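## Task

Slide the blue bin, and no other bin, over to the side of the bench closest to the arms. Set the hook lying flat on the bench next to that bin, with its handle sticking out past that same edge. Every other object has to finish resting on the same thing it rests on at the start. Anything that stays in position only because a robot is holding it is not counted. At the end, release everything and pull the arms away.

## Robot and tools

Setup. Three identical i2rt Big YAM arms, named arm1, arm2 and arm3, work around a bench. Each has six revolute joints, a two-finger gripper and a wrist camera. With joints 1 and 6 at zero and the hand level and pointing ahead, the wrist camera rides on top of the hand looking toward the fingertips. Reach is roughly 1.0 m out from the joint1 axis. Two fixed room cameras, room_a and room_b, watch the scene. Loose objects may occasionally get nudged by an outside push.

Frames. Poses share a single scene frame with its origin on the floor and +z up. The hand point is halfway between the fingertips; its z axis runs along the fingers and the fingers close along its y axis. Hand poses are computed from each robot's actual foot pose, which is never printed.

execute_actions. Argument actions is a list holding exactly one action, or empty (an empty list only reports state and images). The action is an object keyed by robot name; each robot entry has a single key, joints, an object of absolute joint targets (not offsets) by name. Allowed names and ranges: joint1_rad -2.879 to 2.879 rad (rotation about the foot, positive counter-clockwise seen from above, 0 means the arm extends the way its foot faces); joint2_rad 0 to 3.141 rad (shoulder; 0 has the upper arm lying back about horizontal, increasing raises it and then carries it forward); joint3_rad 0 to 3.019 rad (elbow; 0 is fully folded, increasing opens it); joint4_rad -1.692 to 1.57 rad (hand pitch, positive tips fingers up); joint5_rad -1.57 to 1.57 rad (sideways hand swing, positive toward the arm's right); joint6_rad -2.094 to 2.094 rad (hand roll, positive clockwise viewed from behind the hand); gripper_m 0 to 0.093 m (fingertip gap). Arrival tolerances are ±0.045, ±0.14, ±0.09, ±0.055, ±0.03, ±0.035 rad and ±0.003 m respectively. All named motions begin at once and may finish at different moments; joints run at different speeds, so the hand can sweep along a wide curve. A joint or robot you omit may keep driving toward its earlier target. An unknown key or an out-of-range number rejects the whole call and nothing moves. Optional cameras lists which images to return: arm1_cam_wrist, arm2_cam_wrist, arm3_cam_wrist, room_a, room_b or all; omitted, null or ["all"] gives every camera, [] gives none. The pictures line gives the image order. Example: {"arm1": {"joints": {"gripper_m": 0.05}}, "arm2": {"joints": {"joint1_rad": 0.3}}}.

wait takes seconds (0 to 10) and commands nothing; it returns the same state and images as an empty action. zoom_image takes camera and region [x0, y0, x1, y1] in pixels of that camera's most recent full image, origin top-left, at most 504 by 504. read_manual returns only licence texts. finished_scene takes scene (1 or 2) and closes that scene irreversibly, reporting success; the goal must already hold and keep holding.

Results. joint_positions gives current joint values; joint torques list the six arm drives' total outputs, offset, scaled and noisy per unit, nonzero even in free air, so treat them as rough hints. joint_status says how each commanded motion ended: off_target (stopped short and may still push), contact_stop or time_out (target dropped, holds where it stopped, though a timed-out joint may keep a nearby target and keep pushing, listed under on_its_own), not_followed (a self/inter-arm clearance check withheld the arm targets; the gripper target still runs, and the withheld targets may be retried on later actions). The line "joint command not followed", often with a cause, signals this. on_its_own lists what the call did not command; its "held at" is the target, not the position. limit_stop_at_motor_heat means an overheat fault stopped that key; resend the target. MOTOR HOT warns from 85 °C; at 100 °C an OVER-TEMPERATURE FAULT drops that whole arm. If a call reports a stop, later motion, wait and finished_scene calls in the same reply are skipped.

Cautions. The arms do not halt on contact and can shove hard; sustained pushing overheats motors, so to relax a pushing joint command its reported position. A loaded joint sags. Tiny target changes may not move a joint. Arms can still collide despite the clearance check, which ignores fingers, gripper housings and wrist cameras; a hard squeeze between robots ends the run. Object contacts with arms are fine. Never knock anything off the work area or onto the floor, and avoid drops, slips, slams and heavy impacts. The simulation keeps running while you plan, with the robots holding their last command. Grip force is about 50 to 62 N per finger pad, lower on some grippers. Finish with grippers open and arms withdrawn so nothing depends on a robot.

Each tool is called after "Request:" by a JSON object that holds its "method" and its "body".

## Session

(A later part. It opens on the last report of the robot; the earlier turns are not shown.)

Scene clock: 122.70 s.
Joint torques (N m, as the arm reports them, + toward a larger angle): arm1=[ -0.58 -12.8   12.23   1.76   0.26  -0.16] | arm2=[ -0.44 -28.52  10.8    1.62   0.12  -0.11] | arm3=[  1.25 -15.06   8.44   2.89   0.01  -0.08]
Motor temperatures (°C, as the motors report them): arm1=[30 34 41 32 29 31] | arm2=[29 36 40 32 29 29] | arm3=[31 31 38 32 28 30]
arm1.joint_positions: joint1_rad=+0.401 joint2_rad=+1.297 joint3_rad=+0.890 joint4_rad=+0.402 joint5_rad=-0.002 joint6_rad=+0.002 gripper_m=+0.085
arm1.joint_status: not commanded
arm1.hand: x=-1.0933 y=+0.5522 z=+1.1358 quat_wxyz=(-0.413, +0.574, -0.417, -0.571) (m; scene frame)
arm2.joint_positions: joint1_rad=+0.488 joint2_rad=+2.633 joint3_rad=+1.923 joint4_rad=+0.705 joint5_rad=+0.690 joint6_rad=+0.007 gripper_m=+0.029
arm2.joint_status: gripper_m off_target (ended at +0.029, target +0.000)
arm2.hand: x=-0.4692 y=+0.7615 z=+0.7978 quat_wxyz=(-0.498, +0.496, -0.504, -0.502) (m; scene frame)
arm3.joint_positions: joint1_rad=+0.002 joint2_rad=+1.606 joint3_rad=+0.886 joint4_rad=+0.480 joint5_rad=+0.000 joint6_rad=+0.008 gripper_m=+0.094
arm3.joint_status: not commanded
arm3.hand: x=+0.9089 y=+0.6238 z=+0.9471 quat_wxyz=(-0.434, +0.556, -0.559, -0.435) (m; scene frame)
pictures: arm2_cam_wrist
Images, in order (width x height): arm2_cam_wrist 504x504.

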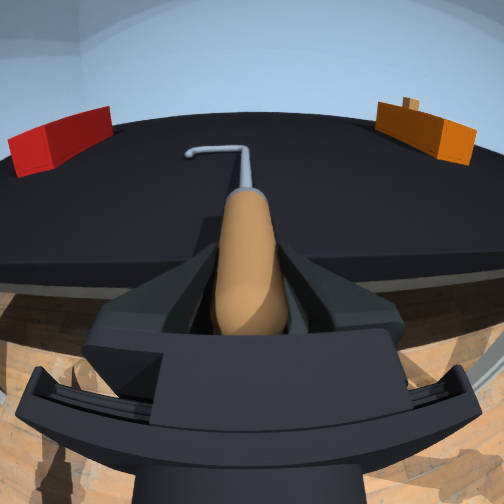

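Request:
{"method": "execute_actions", "body": {"actions": [{"arm2":{"joints":{"joint2_rad":2.33,"joint3_rad":1.62,"joint4_rad":0.78}}}], "cameras": []}}

Request:
{"method": "execute_actions", "body": {"actions": [{"arm2":{"joints":{"joint1_rad":0.15,"joint5_rad":0.35,"joint2_rad":2.11,"joint3_rad":1.18,"joint4_rad":1.0}}}], "cameras": ["arm2_cam_wrist"]}}

Request:
{"method": "execute_actions", "body": {"actions": [{"arm2":{"joints":{"joint1_rad":-0.2,"joint5_rad":0.0}}}], "cameras": ["arm2_cam_wrist"]}}

Request:
{"method": "execute_actions", "body": {"actions": [{"arm2":{"joints":{"joint1_rad":-0.54,"joint5_rad":-0.34}}}], "cameras": ["arm2_cam_wrist"]}}

Scene clock: 135.30 s.
Joint torques (N m, as the arm reports them, + toward a larger angle): arm1=[ -0.57 -12.78  11.98   1.89   0.23  -0.17] | arm2=[ -0.07 -29.37   8.23   3.28   0.14  -0.12] | arm3=[  1.56 -14.83   8.42   2.9    0.    -0.07]
Motor temperatures (°C, as the motors report them): arm1=[30 33 41 32 29 31] | arm2=[29 37 41 32 29 29] | arm3=[31 31 38 32 28 30]
arm1.joint_positions: joint1_rad=+0.401 joint2_rad=+1.297 joint3_rad=+0.890 joint4_rad=+0.402 joint5_rad=-0.002 joint6_rad=+0.002 gripper_m=+0.085
arm1.joint_status: not commanded
arm1.hand: x=-1.0933 y=+0.5522 z=+1.1358 quat_wxyz=(-0.413, +0.574, -0.417, -0.571) (m; scene frame)
arm2.joint_positions: joint1_rad=+0.488 joint2_rad=+2.361 joint3_rad=+1.601 joint4_rad=+0.747 joint5_rad=+0.689 joint6_rad=+0.007 gripper_m=+0.029
arm2.joint_status: all done
arm2.hand: x=-0.4306 y=+0.7148 z=+0.8750 quat_wxyz=(-0.497, +0.499, -0.504, -0.500) (m; scene frame)
arm3.joint_positions: joint1_rad=+0.002 joint2_rad=+1.606 joint3_rad=+0.886 joint4_rad=+0.480 joint5_rad=+0.000 joint6_rad=+0.008 gripper_m=+0.094
arm3.joint_status: not commanded
arm3.hand: x=+0.9089 y=+0.6238 z=+0.9471 quat_wxyz=(-0.434, +0.556, -0.559, -0.435) (m; scene frame)
pictures: none
No camera images: the call's "cameras" was empty. Leave "cameras" out to get every camera's image.

Scene clock: 136.87 s.
Joint torques (N m, as the arm reports them, + toward a larger angle): arm1=[  0.12 -13.07  12.13   1.83   0.24  -0.15] | arm2=[ -1.69 -24.02   6.7    2.82   0.14  -0.07] | arm3=[  1.4  -14.96   8.47   2.91  -0.01  -0.08]
Motor temperatures (°C, as the motors report them): arm1=[30 33 41 32 29 31] | arm2=[29 37 41 32 30 29] | arm3=[31 31 38 32 28 30]
arm1.joint_positions: joint1_rad=+0.401 joint2_rad=+1.297 joint3_rad=+0.890 joint4_rad=+0.402 joint5_rad=-0.002 joint6_rad=+0.002 gripper_m=+0.085
arm1.joint_status: not commanded
arm1.hand: x=-1.0933 y=+0.5522 z=+1.1358 quat_wxyz=(-0.413, +0.574, -0.417, -0.571) (m; scene frame)
arm2.joint_positions: joint1_rad=+0.162 joint2_rad=+2.131 joint3_rad=+1.166 joint4_rad=+0.979 joint5_rad=+0.348 joint6_rad=+0.002 gripper_m=+0.029
arm2.joint_status: all done
arm2.hand: x=-0.1978 y=+0.7162 z=+0.8941 quat_wxyz=(-0.497, +0.494, -0.497, -0.511) (m; scene frame)
arm3.joint_positions: joint1_rad=+0.002 joint2_rad=+1.606 joint3_rad=+0.886 joint4_rad=+0.480 joint5_rad=+0.000 joint6_rad=+0.008 gripper_m=+0.094
arm3.joint_status: not commanded
arm3.hand: x=+0.9089 y=+0.6238 z=+0.9471 quat_wxyz=(-0.434, +0.556, -0.559, -0.435) (m; scene frame)
pictures: arm2_cam_wrist
Images, in order (width x height): arm2_cam_wrist 504x504.

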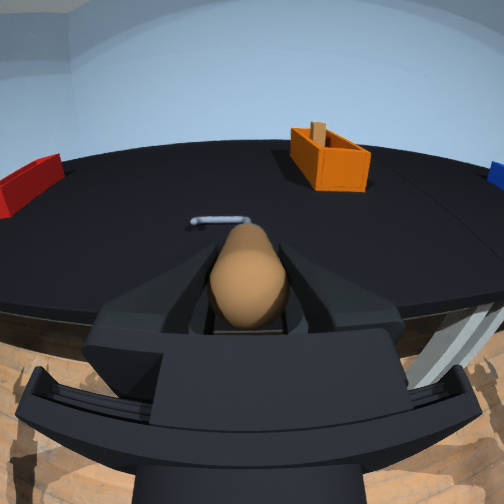

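Scene clock: 138.37 s.
Joint torques (N m, as the arm reports them, + toward a larger angle): arm1=[ -0.42 -13.51  12.09   1.8    0.2   -0.16] | arm2=[ -0.95 -24.12   6.81   2.82   0.04  -0.07] | arm3=[  1.49 -14.96   8.38   2.85  -0.01  -0.1 ]
Motor temperatures (°C, as the motors report them): arm1=[30 33 41 32 29 31] | arm2=[29 37 40 32 30 29] | arm3=[31 31 38 32 28 30]
arm1.joint_positions: joint1_rad=+0.401 joint2_rad=+1.297 joint3_rad=+0.890 joint4_rad=+0.402 joint5_rad=-0.002 joint6_rad=+0.002 gripper_m=+0.085
arm1.joint_status: not commanded
arm1.hand: x=-1.0933 y=+0.5522 z=+1.1358 quat_wxyz=(-0.413, +0.574, -0.417, -0.571) (m; scene frame)
arm2.joint_positions: joint1_rad=-0.195 joint2_rad=+2.131 joint3_rad=+1.166 joint4_rad=+0.980 joint5_rad=+0.002 joint6_rad=+0.002 gripper_m=+0.029
arm2.joint_status: all done
arm2.hand: x=+0.0040 y=+0.7526 z=+0.8927 quat_wxyz=(-0.502, +0.492, -0.498, -0.508) (m; scene frame)
arm3.joint_positions: joint1_rad=+0.002 joint2_rad=+1.606 joint3_rad=+0.886 joint4_rad=+0.480 joint5_rad=+0.000 joint6_rad=+0.008 gripper_m=+0.094
arm3.joint_status: not commanded
arm3.hand: x=+0.9089 y=+0.6238 z=+0.9471 quat_wxyz=(-0.434, +0.556, -0.559, -0.435) (m; scene frame)
pictures: arm2_cam_wrist
Images, in order (width x height): arm2_cam_wrist 504x504.

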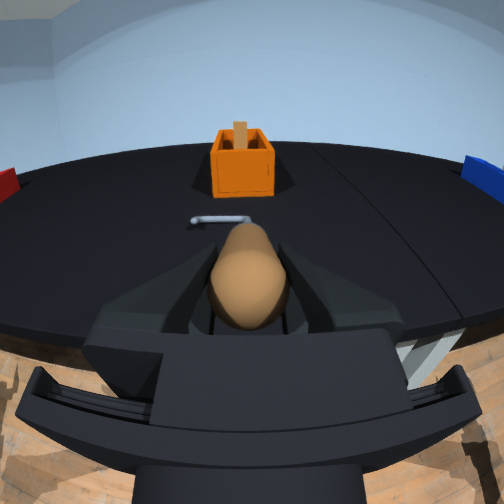

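Scene clock: 139.83 s.
Joint torques (N m, as the arm reports them, + toward a larger angle): arm1=[ -0.28 -12.21  12.05   1.73   0.26  -0.15] | arm2=[ -0.66 -23.84   6.72   2.64  -0.02  -0.07] | arm3=[  1.43 -15.13   8.51   2.89  -0.01  -0.09]
Motor temperatures (°C, as the motors report them): arm1=[30 33 41 32 29 31] | arm2=[29 37 40 32 30 29] | arm3=[31 31 38 32 28 30]
arm1.joint_positions: joint1_rad=+0.401 joint2_rad=+1.297 joint3_rad=+0.890 joint4_rad=+0.402 joint5_rad=-0.002 joint6_rad=+0.002 gripper_m=+0.085
arm1.joint_status: not commanded
arm1.hand: x=-1.0933 y=+0.5522 z=+1.1358 quat_wxyz=(-0.413, +0.574, -0.417, -0.571) (m; scene frame)
arm2.joint_positions: joint1_rad=-0.537 joint2_rad=+2.131 joint3_rad=+1.166 joint4_rad=+0.982 joint5_rad=-0.337 joint6_rad=+0.002 gripper_m=+0.029
arm2.joint_status: all done
arm2.hand: x=+0.1961 y=+0.7199 z=+0.8912 quat_wxyz=(-0.504, +0.493, -0.497, -0.506) (m; scene frame)
arm3.joint_positions: joint1_rad=+0.002 joint2_rad=+1.606 joint3_rad=+0.886 joint4_rad=+0.480 joint5_rad=+0.000 joint6_rad=+0.008 gripper_m=+0.094
arm3.joint_status: not commanded
arm3.hand: x=+0.9089 y=+0.6238 z=+0.9471 quat_wxyz=(-0.434, +0.556, -0.559, -0.435) (m; scene frame)
pictures: arm2_cam_wrist
Images, in order (width x height): arm2_cam_wrist 504x504.

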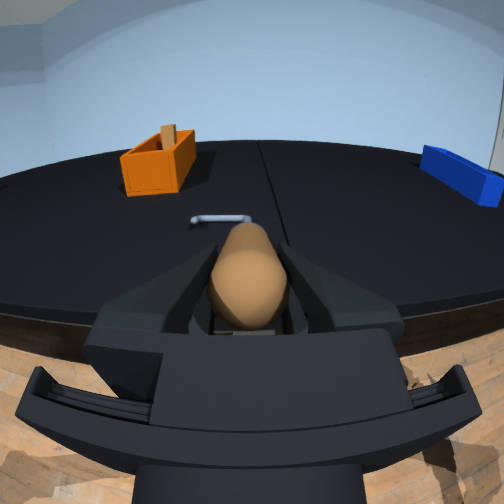

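Request:
{"method": "execute_actions", "body": {"actions": [{"arm2":{"joints":{"joint1_rad":-0.7,"joint5_rad":-0.5,"joint2_rad":2.27,"joint3_rad":1.55,"joint4_rad":0.83}}}], "cameras": []}}

Request:
{"method": "execute_actions", "body": {"actions": [{"arm2":{"joints":{"joint1_rad":-0.885,"joint5_rad":-0.69,"joint2_rad":2.48,"joint3_rad":1.975,"joint4_rad":0.705}}}], "cameras": ["arm2_cam_wrist"]}}

Request:
{"method": "execute_actions", "body": {"actions": [{"arm2":{"joints":{"joint2_rad":2.63}}}], "cameras": ["arm2_cam_wrist"]}}

Scene clock: 145.23 s.
Joint torques (N m, as the arm reports them, + toward a larger angle): arm1=[ -0.28 -13.23  12.19   1.74   0.22  -0.16] | arm2=[ -0.32 -28.64  10.75   2.45   0.02  -0.07] | arm3=[  1.46 -14.96   8.48   2.89  -0.01  -0.1 ]
Motor temperatures (°C, as the motors report them): arm1=[30 33 41 32 29 31] | arm2=[29 37 40 32 30 29] | arm3=[31 31 38 32 28 30]
arm1.joint_positions: joint1_rad=+0.401 joint2_rad=+1.297 joint3_rad=+0.890 joint4_rad=+0.402 joint5_rad=-0.002 joint6_rad=+0.002 gripper_m=+0.085
arm1.joint_status: not commanded
arm1.hand: x=-1.0933 y=+0.5522 z=+1.1358 quat_wxyz=(-0.413, +0.574, -0.417, -0.571) (m; scene frame)
arm2.joint_positions: joint1_rad=-0.703 joint2_rad=+2.306 joint3_rad=+1.490 joint4_rad=+0.817 joint5_rad=-0.497 joint6_rad=+0.002 gripper_m=+0.029
arm2.joint_status: all done
arm2.hand: x=+0.3271 y=+0.7596 z=+0.8726 quat_wxyz=(-0.501, +0.494, -0.503, -0.502) (m; scene frame)
arm3.joint_positions: joint1_rad=+0.002 joint2_rad=+1.606 joint3_rad=+0.886 joint4_rad=+0.480 joint5_rad=+0.000 joint6_rad=+0.008 gripper_m=+0.094
arm3.joint_status: not commanded
arm3.hand: x=+0.9089 y=+0.6238 z=+0.9471 quat_wxyz=(-0.434, +0.556, -0.559, -0.435) (m; scene frame)
pictures: none
No camera images: the call's "cameras" was empty. Leave "cameras" out to get every camera's image.

Scene clock: 146.77 s.
Joint torques (N m, as the arm reports them, + toward a larger angle): arm1=[ -0.05 -13.27  12.14   1.77   0.25  -0.15] | arm2=[ -0.87 -31.87  12.35   2.32   0.1   -0.06] | arm3=[  1.18 -14.9    8.49   2.9    0.02  -0.09]
Motor temperatures (°C, as the motors report them): arm1=[30 33 41 32 29 31] | arm2=[29 37 40 32 30 29] | arm3=[31 31 38 32 28 30]
arm1.joint_positions: joint1_rad=+0.401 joint2_rad=+1.297 joint3_rad=+0.890 joint4_rad=+0.402 joint5_rad=-0.002 joint6_rad=+0.002 gripper_m=+0.085
arm1.joint_status: not commanded
arm1.hand: x=-1.0933 y=+0.5522 z=+1.1358 quat_wxyz=(-0.413, +0.574, -0.417, -0.571) (m; scene frame)
arm2.joint_positions: joint1_rad=-0.879 joint2_rad=+2.515 joint3_rad=+1.906 joint4_rad=+0.693 joint5_rad=-0.690 joint6_rad=+0.002 gripper_m=+0.029
arm2.joint_status: all done
arm2.hand: x=+0.4796 y=+0.7667 z=+0.8794 quat_wxyz=(-0.525, +0.495, -0.470, -0.508) (m; scene frame)
arm3.joint_positions: joint1_rad=+0.002 joint2_rad=+1.606 joint3_rad=+0.886 joint4_rad=+0.480 joint5_rad=+0.000 joint6_rad=+0.008 gripper_m=+0.094
arm3.joint_status: not commanded
arm3.hand: x=+0.9089 y=+0.6238 z=+0.9471 quat_wxyz=(-0.434, +0.556, -0.559, -0.435) (m; scene frame)
pictures: arm2_cam_wrist
Images, in order (width x height): arm2_cam_wrist 504x504.

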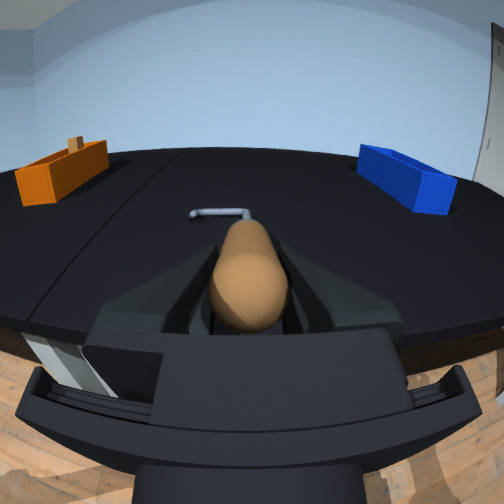

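Scene clock: 148.00 s.
Joint torques (N m, as the arm reports them, + toward a larger angle): arm1=[  0.   -13.08  12.19   1.93   0.27  -0.17] | arm2=[ -0.81 -29.36   9.82   1.74   0.12  -0.06] | arm3=[  1.57 -14.99   8.44   2.85   0.01  -0.06]
Motor temperatures (°C, as the motors report them): arm1=[30 33 41 32 29 31] | arm2=[29 37 40 32 30 29] | arm3=[31 31 38 32 28 30]
arm1.joint_positions: joint1_rad=+0.401 joint2_rad=+1.297 joint3_rad=+0.890 joint4_rad=+0.402 joint5_rad=-0.002 joint6_rad=+0.002 gripper_m=+0.085
arm1.joint_status: not commanded
arm1.hand: x=-1.0933 y=+0.5522 z=+1.1358 quat_wxyz=(-0.413, +0.574, -0.417, -0.571) (m; scene frame)
arm2.joint_positions: joint1_rad=-0.881 joint2_rad=+2.633 joint3_rad=+1.938 joint4_rad=+0.707 joint5_rad=-0.691 joint6_rad=+0.001 gripper_m=+0.029
arm2.joint_status: all done
arm2.hand: x=+0.4784 y=+0.7647 z=+0.7969 quat_wxyz=(-0.501, +0.498, -0.495, -0.506) (m; scene frame)
arm3.joint_positions: joint1_rad=+0.002 joint2_rad=+1.606 joint3_rad=+0.886 joint4_rad=+0.480 joint5_rad=+0.000 joint6_rad=+0.008 gripper_m=+0.094
arm3.joint_status: not commanded
arm3.hand: x=+0.9089 y=+0.6238 z=+0.9471 quat_wxyz=(-0.434, +0.556, -0.559, -0.435) (m; scene frame)
pictures: arm2_cam_wrist
Images, in order (width x height): arm2_cam_wrist 504x504.

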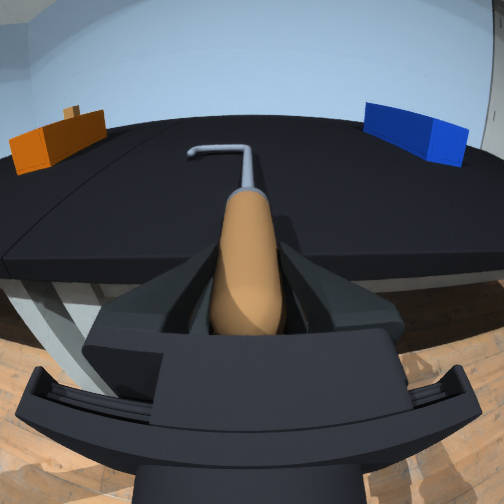

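Request:
{"method": "execute_actions", "body": {"actions": [{"arm2":{"joints":{"gripper_m":0.085}}}], "cameras": []}}

Request:
{"method": "execute_actions", "body": {"actions": [{"arm2":{"joints":{"joint2_rad":1.7,"joint3_rad":1.4,"joint4_rad":0.4}}}], "cameras": []}}

Request:
{"method": "execute_actions", "body": {"actions": [{"arm2":{"joints":{"joint1_rad":0.0,"joint5_rad":0,"joint2_rad":1.3,"joint3_rad":0.9}},"arm3":{"joints":{"joint1_rad":0.694,"joint5_rad":0.69,"joint2_rad":1.9,"joint3_rad":1.4,"joint4_rad":0.7}}}], "cameras": []}}

Request:
{"method": "execute_actions", "body": {"actions": [{"arm3":{"joints":{"joint2_rad":2.39,"joint3_rad":1.63,"joint4_rad":0.85}}}], "cameras": ["arm3_cam_wrist"]}}

Scene clock: 158.10 s.
Joint torques (N m, as the arm reports them, + toward a larger angle): arm1=[ -0.34 -13.25  11.97   2.01   0.26  -0.17] | arm2=[ -0.87 -29.32   9.82   1.7    0.13  -0.05] | arm3=[  1.33 -15.15   8.49   2.92   0.    -0.07]
Motor temperatures (°C, as the motors report them): arm1=[30 33 41 32 29 31] | arm2=[29 38 41 32 30 29] | arm3=[31 31 38 32 28 30]
arm1.joint_positions: joint1_rad=+0.401 joint2_rad=+1.297 joint3_rad=+0.890 joint4_rad=+0.402 joint5_rad=-0.002 joint6_rad=+0.002 gripper_m=+0.085
arm1.joint_status: not commanded
arm1.hand: x=-1.0933 y=+0.5522 z=+1.1358 quat_wxyz=(-0.413, +0.574, -0.417, -0.571) (m; scene frame)
arm2.joint_positions: joint1_rad=-0.881 joint2_rad=+2.633 joint3_rad=+1.938 joint4_rad=+0.707 joint5_rad=-0.691 joint6_rad=+0.001 gripper_m=+0.085
arm2.joint_status: all done
arm2.hand: x=+0.4784 y=+0.7647 z=+0.7969 quat_wxyz=(-0.501, +0.498, -0.495, -0.506) (m; scene frame)
arm3.joint_positions: joint1_rad=+0.002 joint2_rad=+1.606 joint3_rad=+0.886 joint4_rad=+0.480 joint5_rad=+0.000 joint6_rad=+0.008 gripper_m=+0.094
arm3.joint_status: not commanded
arm3.hand: x=+0.9089 y=+0.6238 z=+0.9471 quat_wxyz=(-0.434, +0.556, -0.559, -0.435) (m; scene frame)
pictures: none
No camera images: the call's "cameras" was empty. Leave "cameras" out to get every camera's image.

Scene clock: 159.97 s.
Joint torques (N m, as the arm reports them, + toward a larger angle): arm1=[ -0.44 -13.53  12.11   2.02   0.25  -0.14] | arm2=[ -0.91 -20.63   9.58   1.82   0.07  -0.05] | arm3=[  1.51 -15.25   8.47   2.78   0.02  -0.08]
Motor temperatures (°C, as the motors report them): arm1=[30 33 41 32 29 31] | arm2=[29 38 40 32 30 29] | arm3=[31 31 38 32 28 30]
arm1.joint_positions: joint1_rad=+0.401 joint2_rad=+1.297 joint3_rad=+0.890 joint4_rad=+0.402 joint5_rad=-0.002 joint6_rad=+0.002 gripper_m=+0.085
arm1.joint_status: not commanded
arm1.hand: x=-1.0933 y=+0.5522 z=+1.1358 quat_wxyz=(-0.413, +0.574, -0.417, -0.571) (m; scene frame)
arm2.joint_positions: joint1_rad=-0.881 joint2_rad=+1.709 joint3_rad=+1.386 joint4_rad=+0.400 joint5_rad=-0.689 joint6_rad=+0.001 gripper_m=+0.085
arm2.joint_status: all done
arm2.hand: x=+0.3713 y=+0.6265 z=+1.1749 quat_wxyz=(-0.524, +0.495, -0.473, -0.507) (m; scene frame)
arm3.joint_positions: joint1_rad=+0.002 joint2_rad=+1.606 joint3_rad=+0.886 joint4_rad=+0.480 joint5_rad=+0.000 joint6_rad=+0.008 gripper_m=+0.094
arm3.joint_status: not commanded
arm3.hand: x=+0.9089 y=+0.6238 z=+0.9471 quat_wxyz=(-0.434, +0.556, -0.559, -0.435) (m; scene frame)
pictures: none
No camera images: the call's "cameras" was empty. Leave "cameras" out to get every camera's image.

Scene clock: 161.50 s.
Joint torques (N m, as the arm reports them, + toward a larger angle): arm1=[ -0.59 -12.75  11.91   2.01   0.23  -0.17] | arm2=[ -0.8  -12.89   9.51   1.97   0.19  -0.06] | arm3=[  1.13 -21.69  11.67   2.49   0.01  -0.07]
Motor temperatures (°C, as the motors report them): arm1=[30 33 41 32 29 31] | arm2=[29 37 40 32 30 29] | arm3=[31 31 38 32 28 30]
arm1.joint_positions: joint1_rad=+0.401 joint2_rad=+1.297 joint3_rad=+0.890 joint4_rad=+0.402 joint5_rad=-0.002 joint6_rad=+0.002 gripper_m=+0.085
arm1.joint_status: not commanded
arm1.hand: x=-1.0933 y=+0.5522 z=+1.1358 quat_wxyz=(-0.413, +0.574, -0.417, -0.571) (m; scene frame)
arm2.joint_positions: joint1_rad=+0.003 joint2_rad=+1.302 joint3_rad=+0.886 joint4_rad=+0.400 joint5_rad=-0.002 joint6_rad=+0.001 gripper_m=+0.085
arm2.joint_status: all done
arm2.hand: x=-0.1088 y=+0.5779 z=+1.1435 quat_wxyz=(-0.442, +0.549, -0.451, -0.548) (m; scene frame)
arm3.joint_positions: joint1_rad=+0.702 joint2_rad=+1.915 joint3_rad=+1.355 joint4_rad=+0.685 joint5_rad=+0.688 joint6_rad=+0.006 gripper_m=+0.094
arm3.joint_status: all done
arm3.hand: x=+0.5131 y=+0.6338 z=+1.0353 quat_wxyz=(-0.497, +0.460, -0.494, -0.544) (m; scene frame)
pictures: none
No camera images: the call's "cameras" was empty. Leave "cameras" out to get every camera's image.

Scene clock: 163.17 s.
Joint torques (N m, as the arm reports them, + toward a larger angle): arm1=[ -1.26 -13.05  12.12   1.89   0.2   -0.14] | arm2=[ -0.79 -12.75   9.49   1.99   0.19  -0.06] | arm3=[  0.78 -25.71   8.9    2.23   0.    -0.08]
Motor temperatures (°C, as the motors report them): arm1=[30 33 41 32 29 31] | arm2=[29 37 40 32 30 29] | arm3=[31 31 38 32 28 30]
arm1.joint_positions: joint1_rad=+0.401 joint2_rad=+1.297 joint3_rad=+0.890 joint4_rad=+0.402 joint5_rad=-0.002 joint6_rad=+0.002 gripper_m=+0.085
arm1.joint_status: not commanded
arm1.hand: x=-1.0933 y=+0.5522 z=+1.1358 quat_wxyz=(-0.413, +0.574, -0.417, -0.571) (m; scene frame)
arm2.joint_positions: joint1_rad=+0.003 joint2_rad=+1.302 joint3_rad=+0.886 joint4_rad=+0.400 joint5_rad=-0.002 joint6_rad=+0.001 gripper_m=+0.085
arm2.joint_status: not commanded
arm2.hand: x=-0.1088 y=+0.5779 z=+1.1435 quat_wxyz=(-0.442, +0.549, -0.451, -0.548) (m; scene frame)
arm3.joint_positions: joint1_rad=+0.702 joint2_rad=+2.403 joint3_rad=+1.604 joint4_rad=+0.840 joint5_rad=+0.689 joint6_rad=+0.006 gripper_m=+0.094
arm3.joint_status: all done
arm3.hand: x=+0.4639 y=+0.6917 z=+0.8176 quat_wxyz=(-0.496, +0.490, -0.498, -0.515) (m; scene frame)
pictures: arm3_cam_wrist
Images, in order (width x height): arm3_cam_wrist 504x504.

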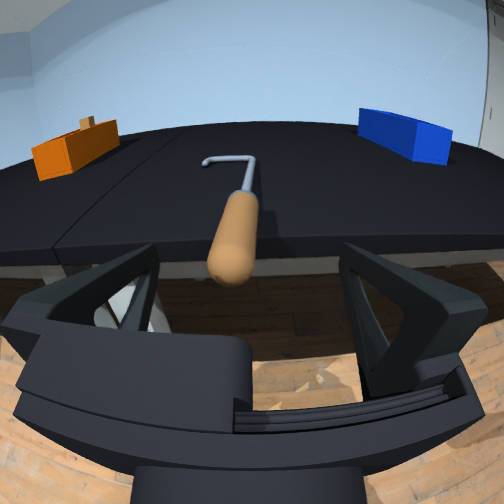

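Request:
{"method": "execute_actions", "body": {"actions": [{"arm3":{"joints":{"joint1_rad":0.665,"joint5_rad":0.71,"joint2_rad":2.555,"joint3_rad":1.95,"joint4_rad":0.675}}}], "cameras": ["arm3_cam_wrist"]}}

Scene clock: 170.80 s.
Joint torques (N m, as the arm reports them, + toward a larger angle): arm1=[ -0.71 -13.36  12.16   1.75   0.19  -0.21] | arm2=[ -0.94 -12.82   9.48   2.     0.18  -0.06] | arm3=[  1.29 -29.23  11.52   1.89   0.03  -0.05]
Motor temperatures (°C, as the motors report them): arm1=[30 33 42 32 29 31] | arm2=[29 36 41 32 29 29] | arm3=[31 32 38 32 28 30]
arm1.joint_positions: joint1_rad=+0.401 joint2_rad=+1.297 joint3_rad=+0.890 joint4_rad=+0.402 joint5_rad=-0.002 joint6_rad=+0.002 gripper_m=+0.085
arm1.joint_status: not commanded
arm1.hand: x=-1.0933 y=+0.5522 z=+1.1358 quat_wxyz=(-0.413, +0.574, -0.417, -0.571) (m; scene frame)
arm2.joint_positions: joint1_rad=+0.003 joint2_rad=+1.302 joint3_rad=+0.886 joint4_rad=+0.400 joint5_rad=-0.002 joint6_rad=+0.001 gripper_m=+0.085
arm2.joint_status: not commanded
arm2.hand: x=-0.1088 y=+0.5779 z=+1.1435 quat_wxyz=(-0.442, +0.549, -0.451, -0.548) (m; scene frame)
arm3.joint_positions: joint1_rad=+0.671 joint2_rad=+2.579 joint3_rad=+1.900 joint4_rad=+0.676 joint5_rad=+0.709 joint6_rad=+0.006 gripper_m=+0.094
arm3.joint_status: all done
arm3.hand: x=+0.4511 y=+0.7535 z=+0.7822 quat_wxyz=(-0.507, +0.492, -0.512, -0.487) (m; scene frame)
pictures: arm3_cam_wrist
Images, in order (width x height): arm3_cam_wrist 504x504.

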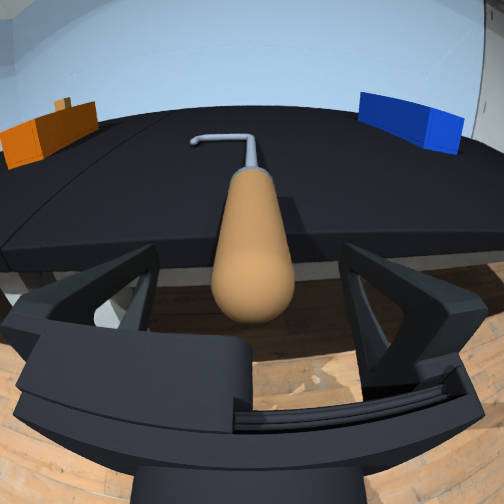

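Raise ~.012 and slightly forward.

Request:
{"method": "execute_actions", "body": {"actions": [{"arm3":{"joints":{"joint3_rad":1.985,"joint4_rad":0.66}}}], "cameras": ["arm3_cam_wrist"]}}

Scene clock: 178.73 s.
Joint torques (N m, as the arm reports them, + toward a larger angle): arm1=[ -0.7  -13.72  12.17   1.93   0.22  -0.14] | arm2=[ -0.96 -12.86   9.54   1.99   0.18  -0.06] | arm3=[  1.21 -29.29  11.87   1.67   0.02  -0.05]
Motor temperatures (°C, as the motors report them): arm1=[30 33 42 32 29 31] | arm2=[29 36 41 32 29 29] | arm3=[31 33 39 32 28 30]
arm1.joint_positions: joint1_rad=+0.401 joint2_rad=+1.297 joint3_rad=+0.890 joint4_rad=+0.402 joint5_rad=-0.002 joint6_rad=+0.002 gripper_m=+0.085
arm1.joint_status: not commanded
arm1.hand: x=-1.0933 y=+0.5522 z=+1.1358 quat_wxyz=(-0.413, +0.574, -0.417, -0.571) (m; scene frame)
arm2.joint_positions: joint1_rad=+0.003 joint2_rad=+1.302 joint3_rad=+0.886 joint4_rad=+0.400 joint5_rad=-0.002 joint6_rad=+0.001 gripper_m=+0.085
arm2.joint_status: not commanded
arm2.hand: x=-0.1088 y=+0.5779 z=+1.1435 quat_wxyz=(-0.442, +0.549, -0.451, -0.548) (m; scene frame)
arm3.joint_positions: joint1_rad=+0.671 joint2_rad=+2.579 joint3_rad=+1.934 joint4_rad=+0.665 joint5_rad=+0.709 joint6_rad=+0.006 gripper_m=+0.094
arm3.joint_status: all done
arm3.hand: x=+0.4461 y=+0.7599 z=+0.7971 quat_wxyz=(-0.508, +0.484, -0.512, -0.496) (m; scene frame)
pictures: arm3_cam_wrist
Images, in order (width x height): arm3_cam_wrist 504x504.

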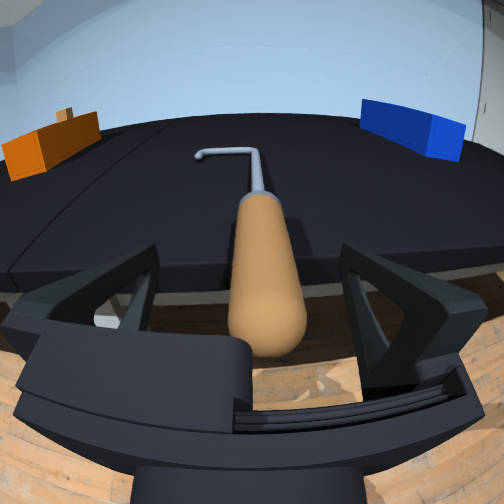

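Request:
{"method": "execute_actions", "body": {"actions": [{"arm3":{"joints":{"gripper_m":0}}}], "cameras": ["arm3_cam_wrist"]}}

Request:
{"method": "execute_actions", "body": {"actions": [{"arm3":{"joints":{"joint2_rad":2.27,"joint3_rad":1.62,"joint4_rad":0.73}}}], "cameras": []}}

Request:
{"method": "execute_actions", "body": {"actions": [{"arm3":{"joints":{"joint1_rad":0.33,"joint5_rad":0.33,"joint2_rad":2.07,"joint3_rad":1.18,"joint4_rad":0.96}}}], "cameras": ["arm3_cam_wrist"]}}

Request:
{"method": "execute_actions", "body": {"actions": [{"arm3":{"joints":{"joint1_rad":0.03,"joint5_rad":0.03}}}], "cameras": ["arm3_cam_wrist"]}}

Scene clock: 185.57 s.
Joint torques (N m, as the arm reports them, + toward a larger angle): arm1=[ -0.8  -13.56  12.18   1.72   0.22  -0.14] | arm2=[ -1.05 -13.     9.51   1.96   0.18  -0.05] | arm3=[  1.09 -29.6   11.8    1.72  -0.05  -0.06]
Motor temperatures (°C, as the motors report them): arm1=[30 32 42 32 29 31] | arm2=[29 36 41 32 29 29] | arm3=[31 33 40 32 28 30]
arm1.joint_positions: joint1_rad=+0.401 joint2_rad=+1.297 joint3_rad=+0.890 joint4_rad=+0.402 joint5_rad=-0.002 joint6_rad=+0.002 gripper_m=+0.085
arm1.joint_status: not commanded
arm1.hand: x=-1.0933 y=+0.5522 z=+1.1358 quat_wxyz=(-0.413, +0.574, -0.417, -0.571) (m; scene frame)
arm2.joint_positions: joint1_rad=+0.003 joint2_rad=+1.302 joint3_rad=+0.886 joint4_rad=+0.400 joint5_rad=-0.002 joint6_rad=+0.001 gripper_m=+0.085
arm2.joint_status: not commanded
arm2.hand: x=-0.1088 y=+0.5779 z=+1.1435 quat_wxyz=(-0.442, +0.549, -0.451, -0.548) (m; scene frame)
arm3.joint_positions: joint1_rad=+0.671 joint2_rad=+2.579 joint3_rad=+1.934 joint4_rad=+0.665 joint5_rad=+0.711 joint6_rad=+0.006 gripper_m=+0.029
arm3.joint_status: gripper_m off_target (ended at +0.029, target +0.000)
arm3.hand: x=+0.4466 y=+0.7598 z=+0.7970 quat_wxyz=(-0.509, +0.484, -0.512, -0.495) (m; scene frame)
pictures: arm3_cam_wrist
Images, in order (width x height): arm3_cam_wrist 504x504.

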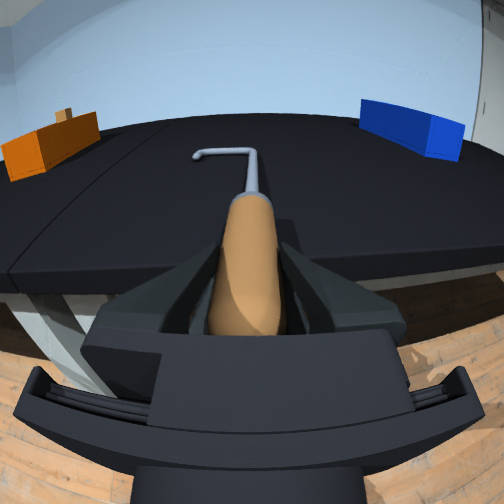

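Scene clock: 186.87 s.
Joint torques (N m, as the arm reports them, + toward a larger angle): arm1=[ -0.11 -13.08  12.04   2.     0.2   -0.17] | arm2=[ -0.89 -12.8    9.49   1.95   0.18  -0.05] | arm3=[  0.97 -27.27   8.03   3.09   0.    -0.07]
Motor temperatures (°C, as the motors report them): arm1=[30 32 42 32 29 31] | arm2=[29 35 41 32 29 29] | arm3=[31 34 40 32 28 30]
arm1.joint_positions: joint1_rad=+0.401 joint2_rad=+1.297 joint3_rad=+0.890 joint4_rad=+0.402 joint5_rad=-0.002 joint6_rad=+0.002 gripper_m=+0.085
arm1.joint_status: not commanded
arm1.hand: x=-1.0933 y=+0.5522 z=+1.1358 quat_wxyz=(-0.413, +0.574, -0.417, -0.571) (m; scene frame)
arm2.joint_positions: joint1_rad=+0.003 joint2_rad=+1.302 joint3_rad=+0.886 joint4_rad=+0.400 joint5_rad=-0.002 joint6_rad=+0.001 gripper_m=+0.085
arm2.joint_status: not commanded
arm2.hand: x=-0.1088 y=+0.5779 z=+1.1435 quat_wxyz=(-0.442, +0.549, -0.451, -0.548) (m; scene frame)
arm3.joint_positions: joint1_rad=+0.671 joint2_rad=+2.295 joint3_rad=+1.613 joint4_rad=+0.701 joint5_rad=+0.709 joint6_rad=+0.006 gripper_m=+0.029
arm3.joint_status: all done
arm3.hand: x=+0.4852 y=+0.7108 z=+0.8799 quat_wxyz=(-0.508, +0.485, -0.512, -0.495) (m; scene frame)
pictures: none
No camera images: the call's "cameras" was empty. Leave "cameras" out to get every camera's image.

Scene clock: 188.30 s.
Joint torques (N m, as the arm reports them, + toward a larger angle): arm1=[ -1.07 -12.42  12.18   1.84   0.19  -0.2 ] | arm2=[ -0.99 -12.86   9.5    1.97   0.18  -0.05] | arm3=[  1.74 -21.98   6.63   2.8   -0.1   -0.03]
Motor temperatures (°C, as the motors report them): arm1=[30 32 42 32 29 31] | arm2=[29 35 41 32 29 29] | arm3=[31 34 40 32 28 30]
arm1.joint_positions: joint1_rad=+0.401 joint2_rad=+1.297 joint3_rad=+0.890 joint4_rad=+0.402 joint5_rad=-0.002 joint6_rad=+0.002 gripper_m=+0.085
arm1.joint_status: not commanded
arm1.hand: x=-1.0933 y=+0.5522 z=+1.1358 quat_wxyz=(-0.413, +0.574, -0.417, -0.571) (m; scene frame)
arm2.joint_positions: joint1_rad=+0.003 joint2_rad=+1.302 joint3_rad=+0.886 joint4_rad=+0.400 joint5_rad=-0.002 joint6_rad=+0.001 gripper_m=+0.085
arm2.joint_status: not commanded
arm2.hand: x=-0.1088 y=+0.5779 z=+1.1435 quat_wxyz=(-0.442, +0.549, -0.451, -0.548) (m; scene frame)
arm3.joint_positions: joint1_rad=+0.327 joint2_rad=+2.089 joint3_rad=+1.174 joint4_rad=+0.940 joint5_rad=+0.332 joint6_rad=+0.004 gripper_m=+0.029
arm3.joint_status: all done
arm3.hand: x=+0.7265 y=+0.7115 z=+0.8784 quat_wxyz=(-0.504, +0.492, -0.500, -0.504) (m; scene frame)
pictures: arm3_cam_wrist
Images, in order (width x height): arm3_cam_wrist 504x504.

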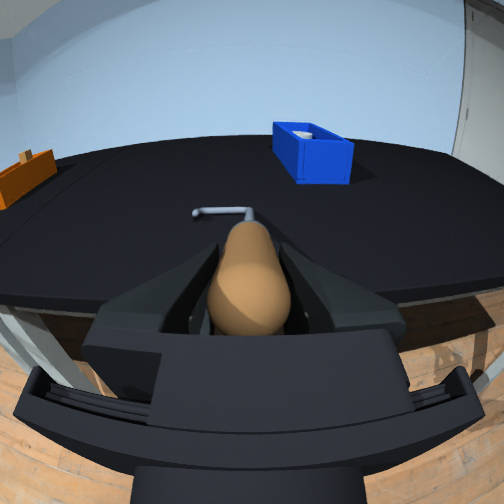

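Scene clock: 189.70 s.
Joint torques (N m, as the arm reports them, + toward a larger angle): arm1=[ -0.43 -12.98  12.18   1.81   0.25  -0.17] | arm2=[ -0.96 -12.93   9.48   1.97   0.18  -0.06] | arm3=[  2.09 -22.3    6.61   2.87  -0.21  -0.06]
Motor temperatures (°C, as the motors report them): arm1=[30 32 42 32 29 31] | arm2=[29 35 41 32 29 29] | arm3=[31 33 39 32 28 30]
arm1.joint_positions: joint1_rad=+0.401 joint2_rad=+1.297 joint3_rad=+0.890 joint4_rad=+0.402 joint5_rad=-0.002 joint6_rad=+0.002 gripper_m=+0.085
arm1.joint_status: not commanded
arm1.hand: x=-1.0933 y=+0.5522 z=+1.1358 quat_wxyz=(-0.413, +0.574, -0.417, -0.571) (m; scene frame)
arm2.joint_positions: joint1_rad=+0.003 joint2_rad=+1.302 joint3_rad=+0.886 joint4_rad=+0.400 joint5_rad=-0.002 joint6_rad=+0.001 gripper_m=+0.085
arm2.joint_status: not commanded
arm2.hand: x=-0.1088 y=+0.5779 z=+1.1435 quat_wxyz=(-0.442, +0.549, -0.451, -0.548) (m; scene frame)
arm3.joint_positions: joint1_rad=+0.019 joint2_rad=+2.089 joint3_rad=+1.174 joint4_rad=+0.940 joint5_rad=+0.035 joint6_rad=+0.006 gripper_m=+0.029
arm3.joint_status: all done
arm3.hand: x=+0.9025 y=+0.7414 z=+0.8791 quat_wxyz=(-0.508, +0.491, -0.501, -0.500) (m; scene frame)
pictures: arm3_cam_wrist
Images, in order (width x height): arm3_cam_wrist 504x504.

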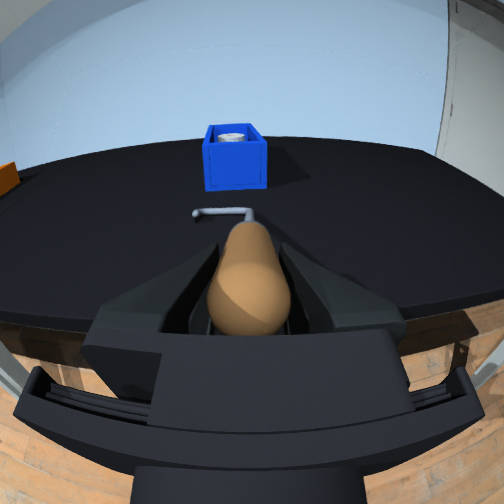

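Request:
{"method": "execute_actions", "body": {"actions": [{"arm3":{"joints":{"joint6_rad":-1.57}}}], "cameras": ["arm3_cam_wrist","room_a"]}}

Scene clock: 201.47 s.
Joint torques (N m, as the arm reports them, + toward a larger angle): arm1=[ -0.41 -12.66  12.13   1.83   0.24  -0.14] | arm2=[ -0.95 -12.93   9.52   1.97   0.18  -0.06] | arm3=[  2.22 -23.07   7.02   2.99   0.01  -0.13]
Motor temperatures (°C, as the motors report them): arm1=[30 32 42 32 29 31] | arm2=[29 35 41 32 29 29] | arm3=[31 33 38 32 28 30]
arm1.joint_positions: joint1_rad=+0.401 joint2_rad=+1.297 joint3_rad=+0.890 joint4_rad=+0.402 joint5_rad=-0.002 joint6_rad=+0.002 gripper_m=+0.085
arm1.joint_status: not commanded
arm1.hand: x=-1.0933 y=+0.5522 z=+1.1358 quat_wxyz=(-0.413, +0.574, -0.417, -0.571) (m; scene frame)
arm2.joint_positions: joint1_rad=+0.003 joint2_rad=+1.302 joint3_rad=+0.886 joint4_rad=+0.400 joint5_rad=-0.002 joint6_rad=+0.001 gripper_m=+0.085
arm2.joint_status: not commanded
arm2.hand: x=-0.1088 y=+0.5779 z=+1.1435 quat_wxyz=(-0.442, +0.549, -0.451, -0.548) (m; scene frame)
arm3.joint_positions: joint1_rad=+0.022 joint2_rad=+2.102 joint3_rad=+1.168 joint4_rad=+0.937 joint5_rad=+0.029 joint6_rad=-1.545 gripper_m=+0.029
arm3.joint_status: all done
arm3.hand: x=+0.8994 y=+0.7391 z=+0.8656 quat_wxyz=(-0.705, +0.709, -0.011, -0.004) (m; scene frame)
pictures: arm3_cam_wrist, room_a
Images, in order (width x height): arm3_cam_wrist 504x504, room_a 504x504.

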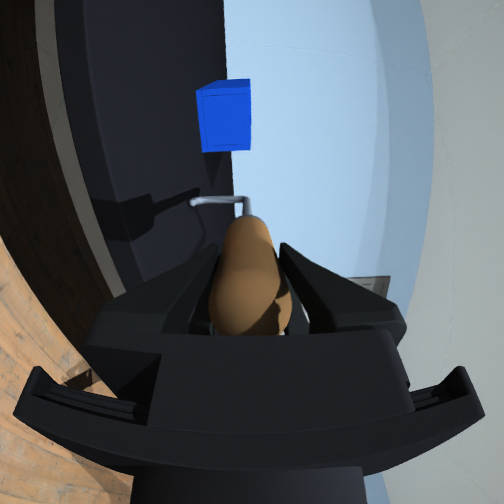

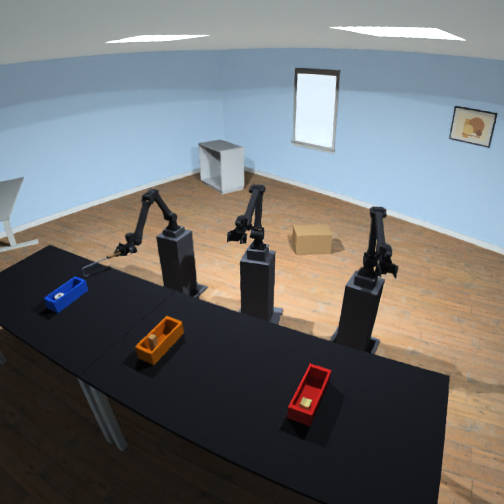

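Request:
{"method": "execute_actions", "body": {"actions": [{"arm3":{"joints":{"joint1_rad":-0.09,"joint5_rad":-0.094}}}], "cameras": ["arm3_cam_wrist"]}}

Scene clock: 209.77 s.
Joint torques (N m, as the arm reports them, + toward a larger angle): arm1=[ -0.39 -12.95  12.17   1.73   0.22  -0.15] | arm2=[ -0.9  -12.96   9.53   1.98   0.18  -0.06] | arm3=[  2.32 -23.4    6.98   2.96  -0.01  -0.15]
Motor temperatures (°C, as the motors report them): arm1=[30 32 42 32 29 31] | arm2=[29 35 41 32 29 29] | arm3=[31 33 38 32 28 30]
arm1.joint_positions: joint1_rad=+0.401 joint2_rad=+1.297 joint3_rad=+0.890 joint4_rad=+0.402 joint5_rad=-0.002 joint6_rad=+0.002 gripper_m=+0.085
arm1.joint_status: not commanded
arm1.hand: x=-1.0933 y=+0.5522 z=+1.1358 quat_wxyz=(-0.413, +0.574, -0.417, -0.571) (m; scene frame)
arm2.joint_positions: joint1_rad=+0.003 joint2_rad=+1.302 joint3_rad=+0.886 joint4_rad=+0.400 joint5_rad=-0.002 joint6_rad=+0.001 gripper_m=+0.085
arm2.joint_status: not commanded
arm2.hand: x=-0.1088 y=+0.5779 z=+1.1435 quat_wxyz=(-0.442, +0.549, -0.451, -0.548) (m; scene frame)
arm3.joint_positions: joint1_rad=-0.101 joint2_rad=+2.102 joint3_rad=+1.168 joint4_rad=+0.937 joint5_rad=-0.094 joint6_rad=-1.547 gripper_m=+0.029
arm3.joint_status: all done
arm3.hand: x=+0.9699 y=+0.7361 z=+0.8659 quat_wxyz=(-0.705, +0.709, -0.010, -0.003) (m; scene frame)
pictures: arm3_cam_wrist
Images, in order (width x height): arm3_cam_wrist 504x504.

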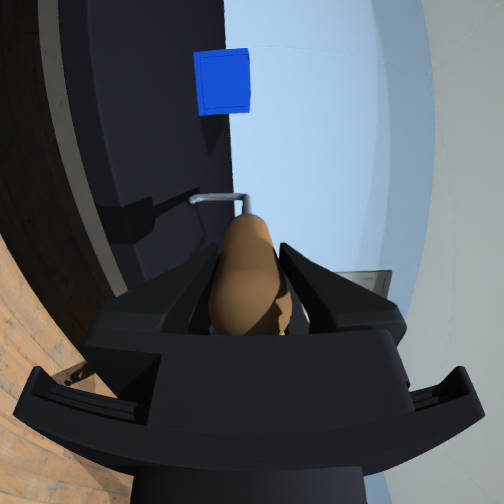

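Request:
{"method": "execute_actions", "body": {"actions": [{"arm3":{"joints":{"joint1_rad":-0.005,"joint5_rad":-0.233,"joint2_rad":1.9,"joint3_rad":1.35,"joint4_rad":0.62}}}], "cameras": []}}

Request:
{"method": "execute_actions", "body": {"actions": [{"arm3":{"joints":{"joint2_rad":2.0,"joint3_rad":1.65,"joint4_rad":0.45}}}], "cameras": []}}

Request:
{"method": "execute_actions", "body": {"actions": [{"arm3":{"joints":{"joint2_rad":2.18,"joint3_rad":1.93,"joint4_rad":0.38}}}], "cameras": ["arm3_cam_wrist","room_a","room_b"]}}

Scene clock: 219.13 s.
Joint torques (N m, as the arm reports them, + toward a larger angle): arm1=[ -0.07 -12.66  12.23   1.89   0.2   -0.16] | arm2=[ -0.81 -12.77   9.54   1.99   0.18  -0.05] | arm3=[  0.78 -23.99  13.21   3.18  -0.01  -0.04]
Motor temperatures (°C, as the motors report them): arm1=[30 32 42 32 29 31] | arm2=[29 35 41 32 29 29] | arm3=[31 33 38 32 28 30]
arm1.joint_positions: joint1_rad=+0.401 joint2_rad=+1.297 joint3_rad=+0.890 joint4_rad=+0.402 joint5_rad=-0.002 joint6_rad=+0.002 gripper_m=+0.085
arm1.joint_status: not commanded
arm1.hand: x=-1.0933 y=+0.5522 z=+1.1358 quat_wxyz=(-0.413, +0.574, -0.417, -0.571) (m; scene frame)
arm2.joint_positions: joint1_rad=+0.003 joint2_rad=+1.302 joint3_rad=+0.886 joint4_rad=+0.400 joint5_rad=-0.002 joint6_rad=+0.001 gripper_m=+0.085
arm2.joint_status: not commanded
arm2.hand: x=-0.1088 y=+0.5779 z=+1.1435 quat_wxyz=(-0.442, +0.549, -0.451, -0.548) (m; scene frame)
arm3.joint_positions: joint1_rad=+0.006 joint2_rad=+1.942 joint3_rad=+1.284 joint4_rad=+0.593 joint5_rad=-0.233 joint6_rad=-1.556 gripper_m=+0.029
arm3.joint_status: all done
arm3.hand: x=+0.8661 y=+0.7600 z=+0.9587 quat_wxyz=(-0.675, +0.728, +0.077, -0.090) (m; scene frame)
pictures: none
No camera images: the call's "cameras" was empty. Leave "cameras" out to get every camera's image.

Scene clock: 220.30 s.
Joint torques (N m, as the arm reports them, + toward a larger angle): arm1=[ -0.29 -13.1   12.21   1.89   0.25  -0.13] | arm2=[ -0.84 -12.82   9.54   2.03   0.19  -0.05] | arm3=[  0.6  -28.76  15.42   3.42   0.02  -0.03]
Motor temperatures (°C, as the motors report them): arm1=[30 32 42 32 29 31] | arm2=[29 35 41 32 29 29] | arm3=[31 33 39 32 28 30]
arm1.joint_positions: joint1_rad=+0.401 joint2_rad=+1.297 joint3_rad=+0.890 joint4_rad=+0.402 joint5_rad=-0.002 joint6_rad=+0.002 gripper_m=+0.085
arm1.joint_status: not commanded
arm1.hand: x=-1.0933 y=+0.5522 z=+1.1358 quat_wxyz=(-0.413, +0.574, -0.417, -0.571) (m; scene frame)
arm2.joint_positions: joint1_rad=+0.003 joint2_rad=+1.302 joint3_rad=+0.886 joint4_rad=+0.400 joint5_rad=-0.002 joint6_rad=+0.001 gripper_m=+0.085
arm2.joint_status: not commanded
arm2.hand: x=-0.1088 y=+0.5779 z=+1.1435 quat_wxyz=(-0.442, +0.549, -0.451, -0.548) (m; scene frame)
arm3.joint_positions: joint1_rad=+0.006 joint2_rad=+2.058 joint3_rad=+1.564 joint4_rad=+0.418 joint5_rad=-0.233 joint6_rad=-1.556 gripper_m=+0.029
arm3.joint_status: all done
arm3.hand: x=+0.8658 y=+0.8308 z=+0.9826 quat_wxyz=(-0.671, +0.732, +0.076, -0.090) (m; scene frame)
pictures: none
No camera images: the call's "cameras" was empty. Leave "cameras" out to get every camera's image.

Scene clock: 222.50 s.
Joint torques (N m, as the arm reports them, + toward a larger angle): arm1=[ -0.73 -13.08  12.07   1.92   0.24  -0.12] | arm2=[ -0.92 -12.72   9.47   1.98   0.18  -0.05] | arm3=[  0.88 -30.45  17.18   3.04  -0.08  -0.04]
Motor temperatures (°C, as the motors report them): arm1=[30 32 42 32 29 31] | arm2=[29 35 41 32 29 29] | arm3=[31 34 40 32 28 30]
arm1.joint_positions: joint1_rad=+0.401 joint2_rad=+1.297 joint3_rad=+0.890 joint4_rad=+0.402 joint5_rad=-0.002 joint6_rad=+0.002 gripper_m=+0.085
arm1.joint_status: not commanded
arm1.hand: x=-1.0933 y=+0.5522 z=+1.1358 quat_wxyz=(-0.413, +0.574, -0.417, -0.571) (m; scene frame)
arm2.joint_positions: joint1_rad=+0.003 joint2_rad=+1.302 joint3_rad=+0.886 joint4_rad=+0.400 joint5_rad=-0.002 joint6_rad=+0.001 gripper_m=+0.085
arm2.joint_status: not commanded
arm2.hand: x=-0.1088 y=+0.5779 z=+1.1435 quat_wxyz=(-0.442, +0.549, -0.451, -0.548) (m; scene frame)
arm3.joint_positions: joint1_rad=+0.005 joint2_rad=+2.230 joint3_rad=+1.828 joint4_rad=+0.356 joint5_rad=-0.232 joint6_rad=-1.557 gripper_m=+0.029
arm3.joint_status: joint3_rad time_out (moved +0.264 of +0.366); the others done
arm3.on_its_own: joint3_rad reads +1.828 and still pushes toward +1.930 since a time_out
arm3.hand: x=+0.8664 y=+0.8949 z=+0.9752 quat_wxyz=(-0.682, +0.722, +0.077, -0.088) (m; scene frame)
pictures: arm3_cam_wrist, room_a, room_b
Images, in order (width x height): arm3_cam_wrist 504x504, room_a 504x504, room_b 504x504.

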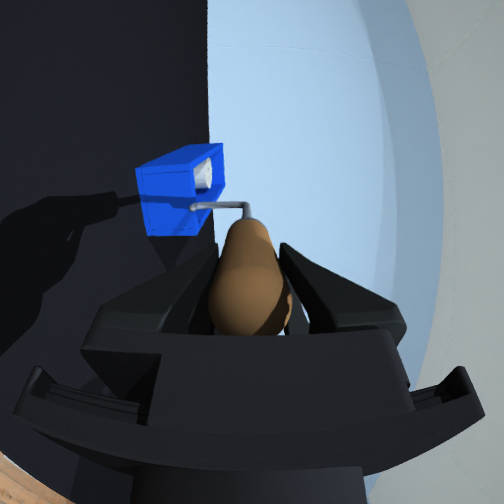

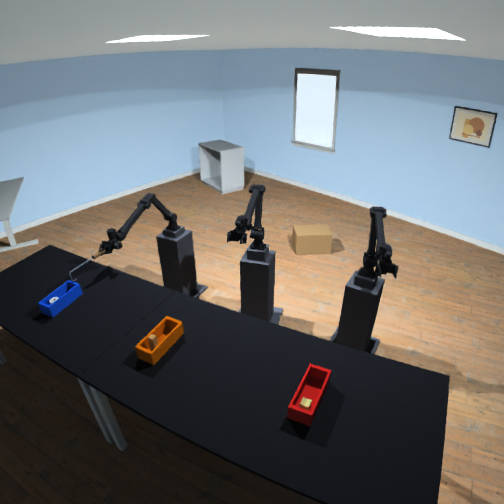

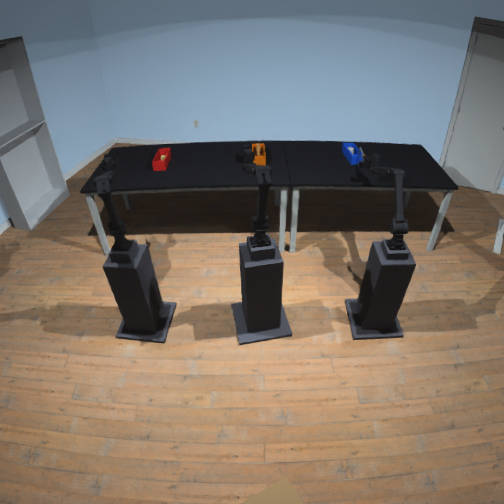

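Request:
{"method": "execute_actions", "body": {"actions": [{"arm3":{"joints":{"joint2_rad":2.15,"joint3_rad":1.9,"joint4_rad":0.52}}}], "cameras": ["arm3_cam_wrist","room_a"]}}

Request:
{"method": "zoom_image", "body": {"camera": "room_a", "region": [0, 220, 160, 340]}}

Scene clock: 227.83 s.
Joint torques (N m, as the arm reports them, + toward a larger angle): arm1=[ -0.84 -12.79  11.97   1.86   0.2   -0.13] | arm2=[ -0.99 -12.94   9.48   1.96   0.18  -0.05] | arm3=[  0.71 -32.54  14.85   4.11  -0.04  -0.05]
Motor temperatures (°C, as the motors report them): arm1=[30 32 42 32 29 31] | arm2=[29 35 41 32 29 29] | arm3=[31 34 42 32 28 30]
arm1.joint_positions: joint1_rad=+0.401 joint2_rad=+1.297 joint3_rad=+0.890 joint4_rad=+0.402 joint5_rad=-0.002 joint6_rad=+0.002 gripper_m=+0.085
arm1.joint_status: not commanded
arm1.hand: x=-1.0933 y=+0.5522 z=+1.1358 quat_wxyz=(-0.413, +0.574, -0.417, -0.571) (m; scene frame)
arm2.joint_positions: joint1_rad=+0.003 joint2_rad=+1.302 joint3_rad=+0.886 joint4_rad=+0.400 joint5_rad=-0.002 joint6_rad=+0.001 gripper_m=+0.085
arm2.joint_status: not commanded
arm2.hand: x=-0.1088 y=+0.5779 z=+1.1435 quat_wxyz=(-0.442, +0.549, -0.451, -0.548) (m; scene frame)
arm3.joint_positions: joint1_rad=+0.005 joint2_rad=+2.223 joint3_rad=+1.828 joint4_rad=+0.468 joint5_rad=-0.232 joint6_rad=-1.556 gripper_m=+0.029
arm3.joint_status: all done
arm3.hand: x=+0.8663 y=+0.8940 z=+1.0090 quat_wxyz=(-0.724, +0.680, +0.082, -0.084) (m; scene frame)
pictures: arm3_cam_wrist, room_a
Images, in order (width x height): arm3_cam_wrist 504x504, room_a 504x504.

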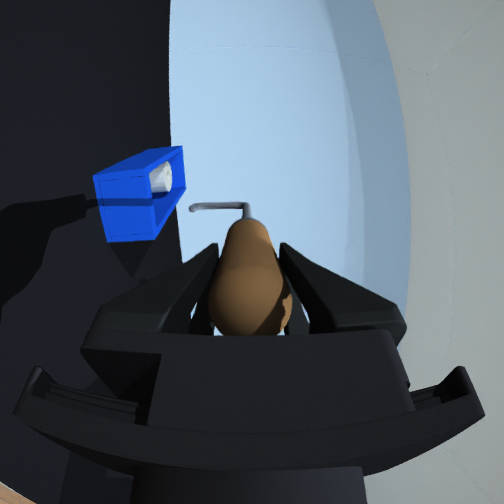

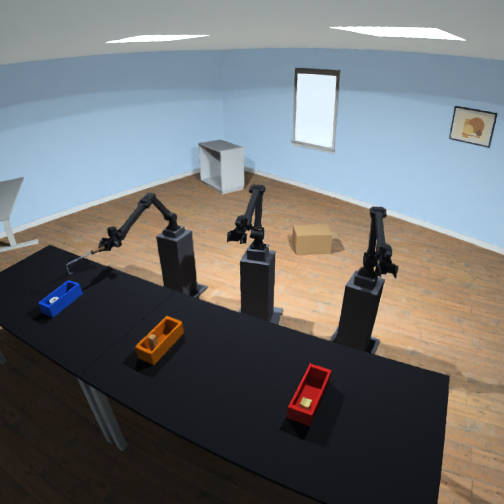

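Region (0, 220, 160, 340) of room_a's 504x504 image, scaled by 3.150, with more detail than that image has; it fills the top 378 rows of this view, and the rest is white.

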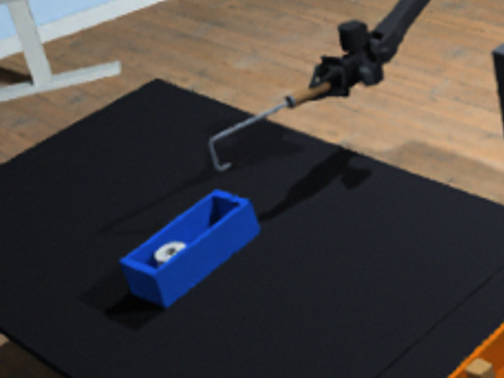

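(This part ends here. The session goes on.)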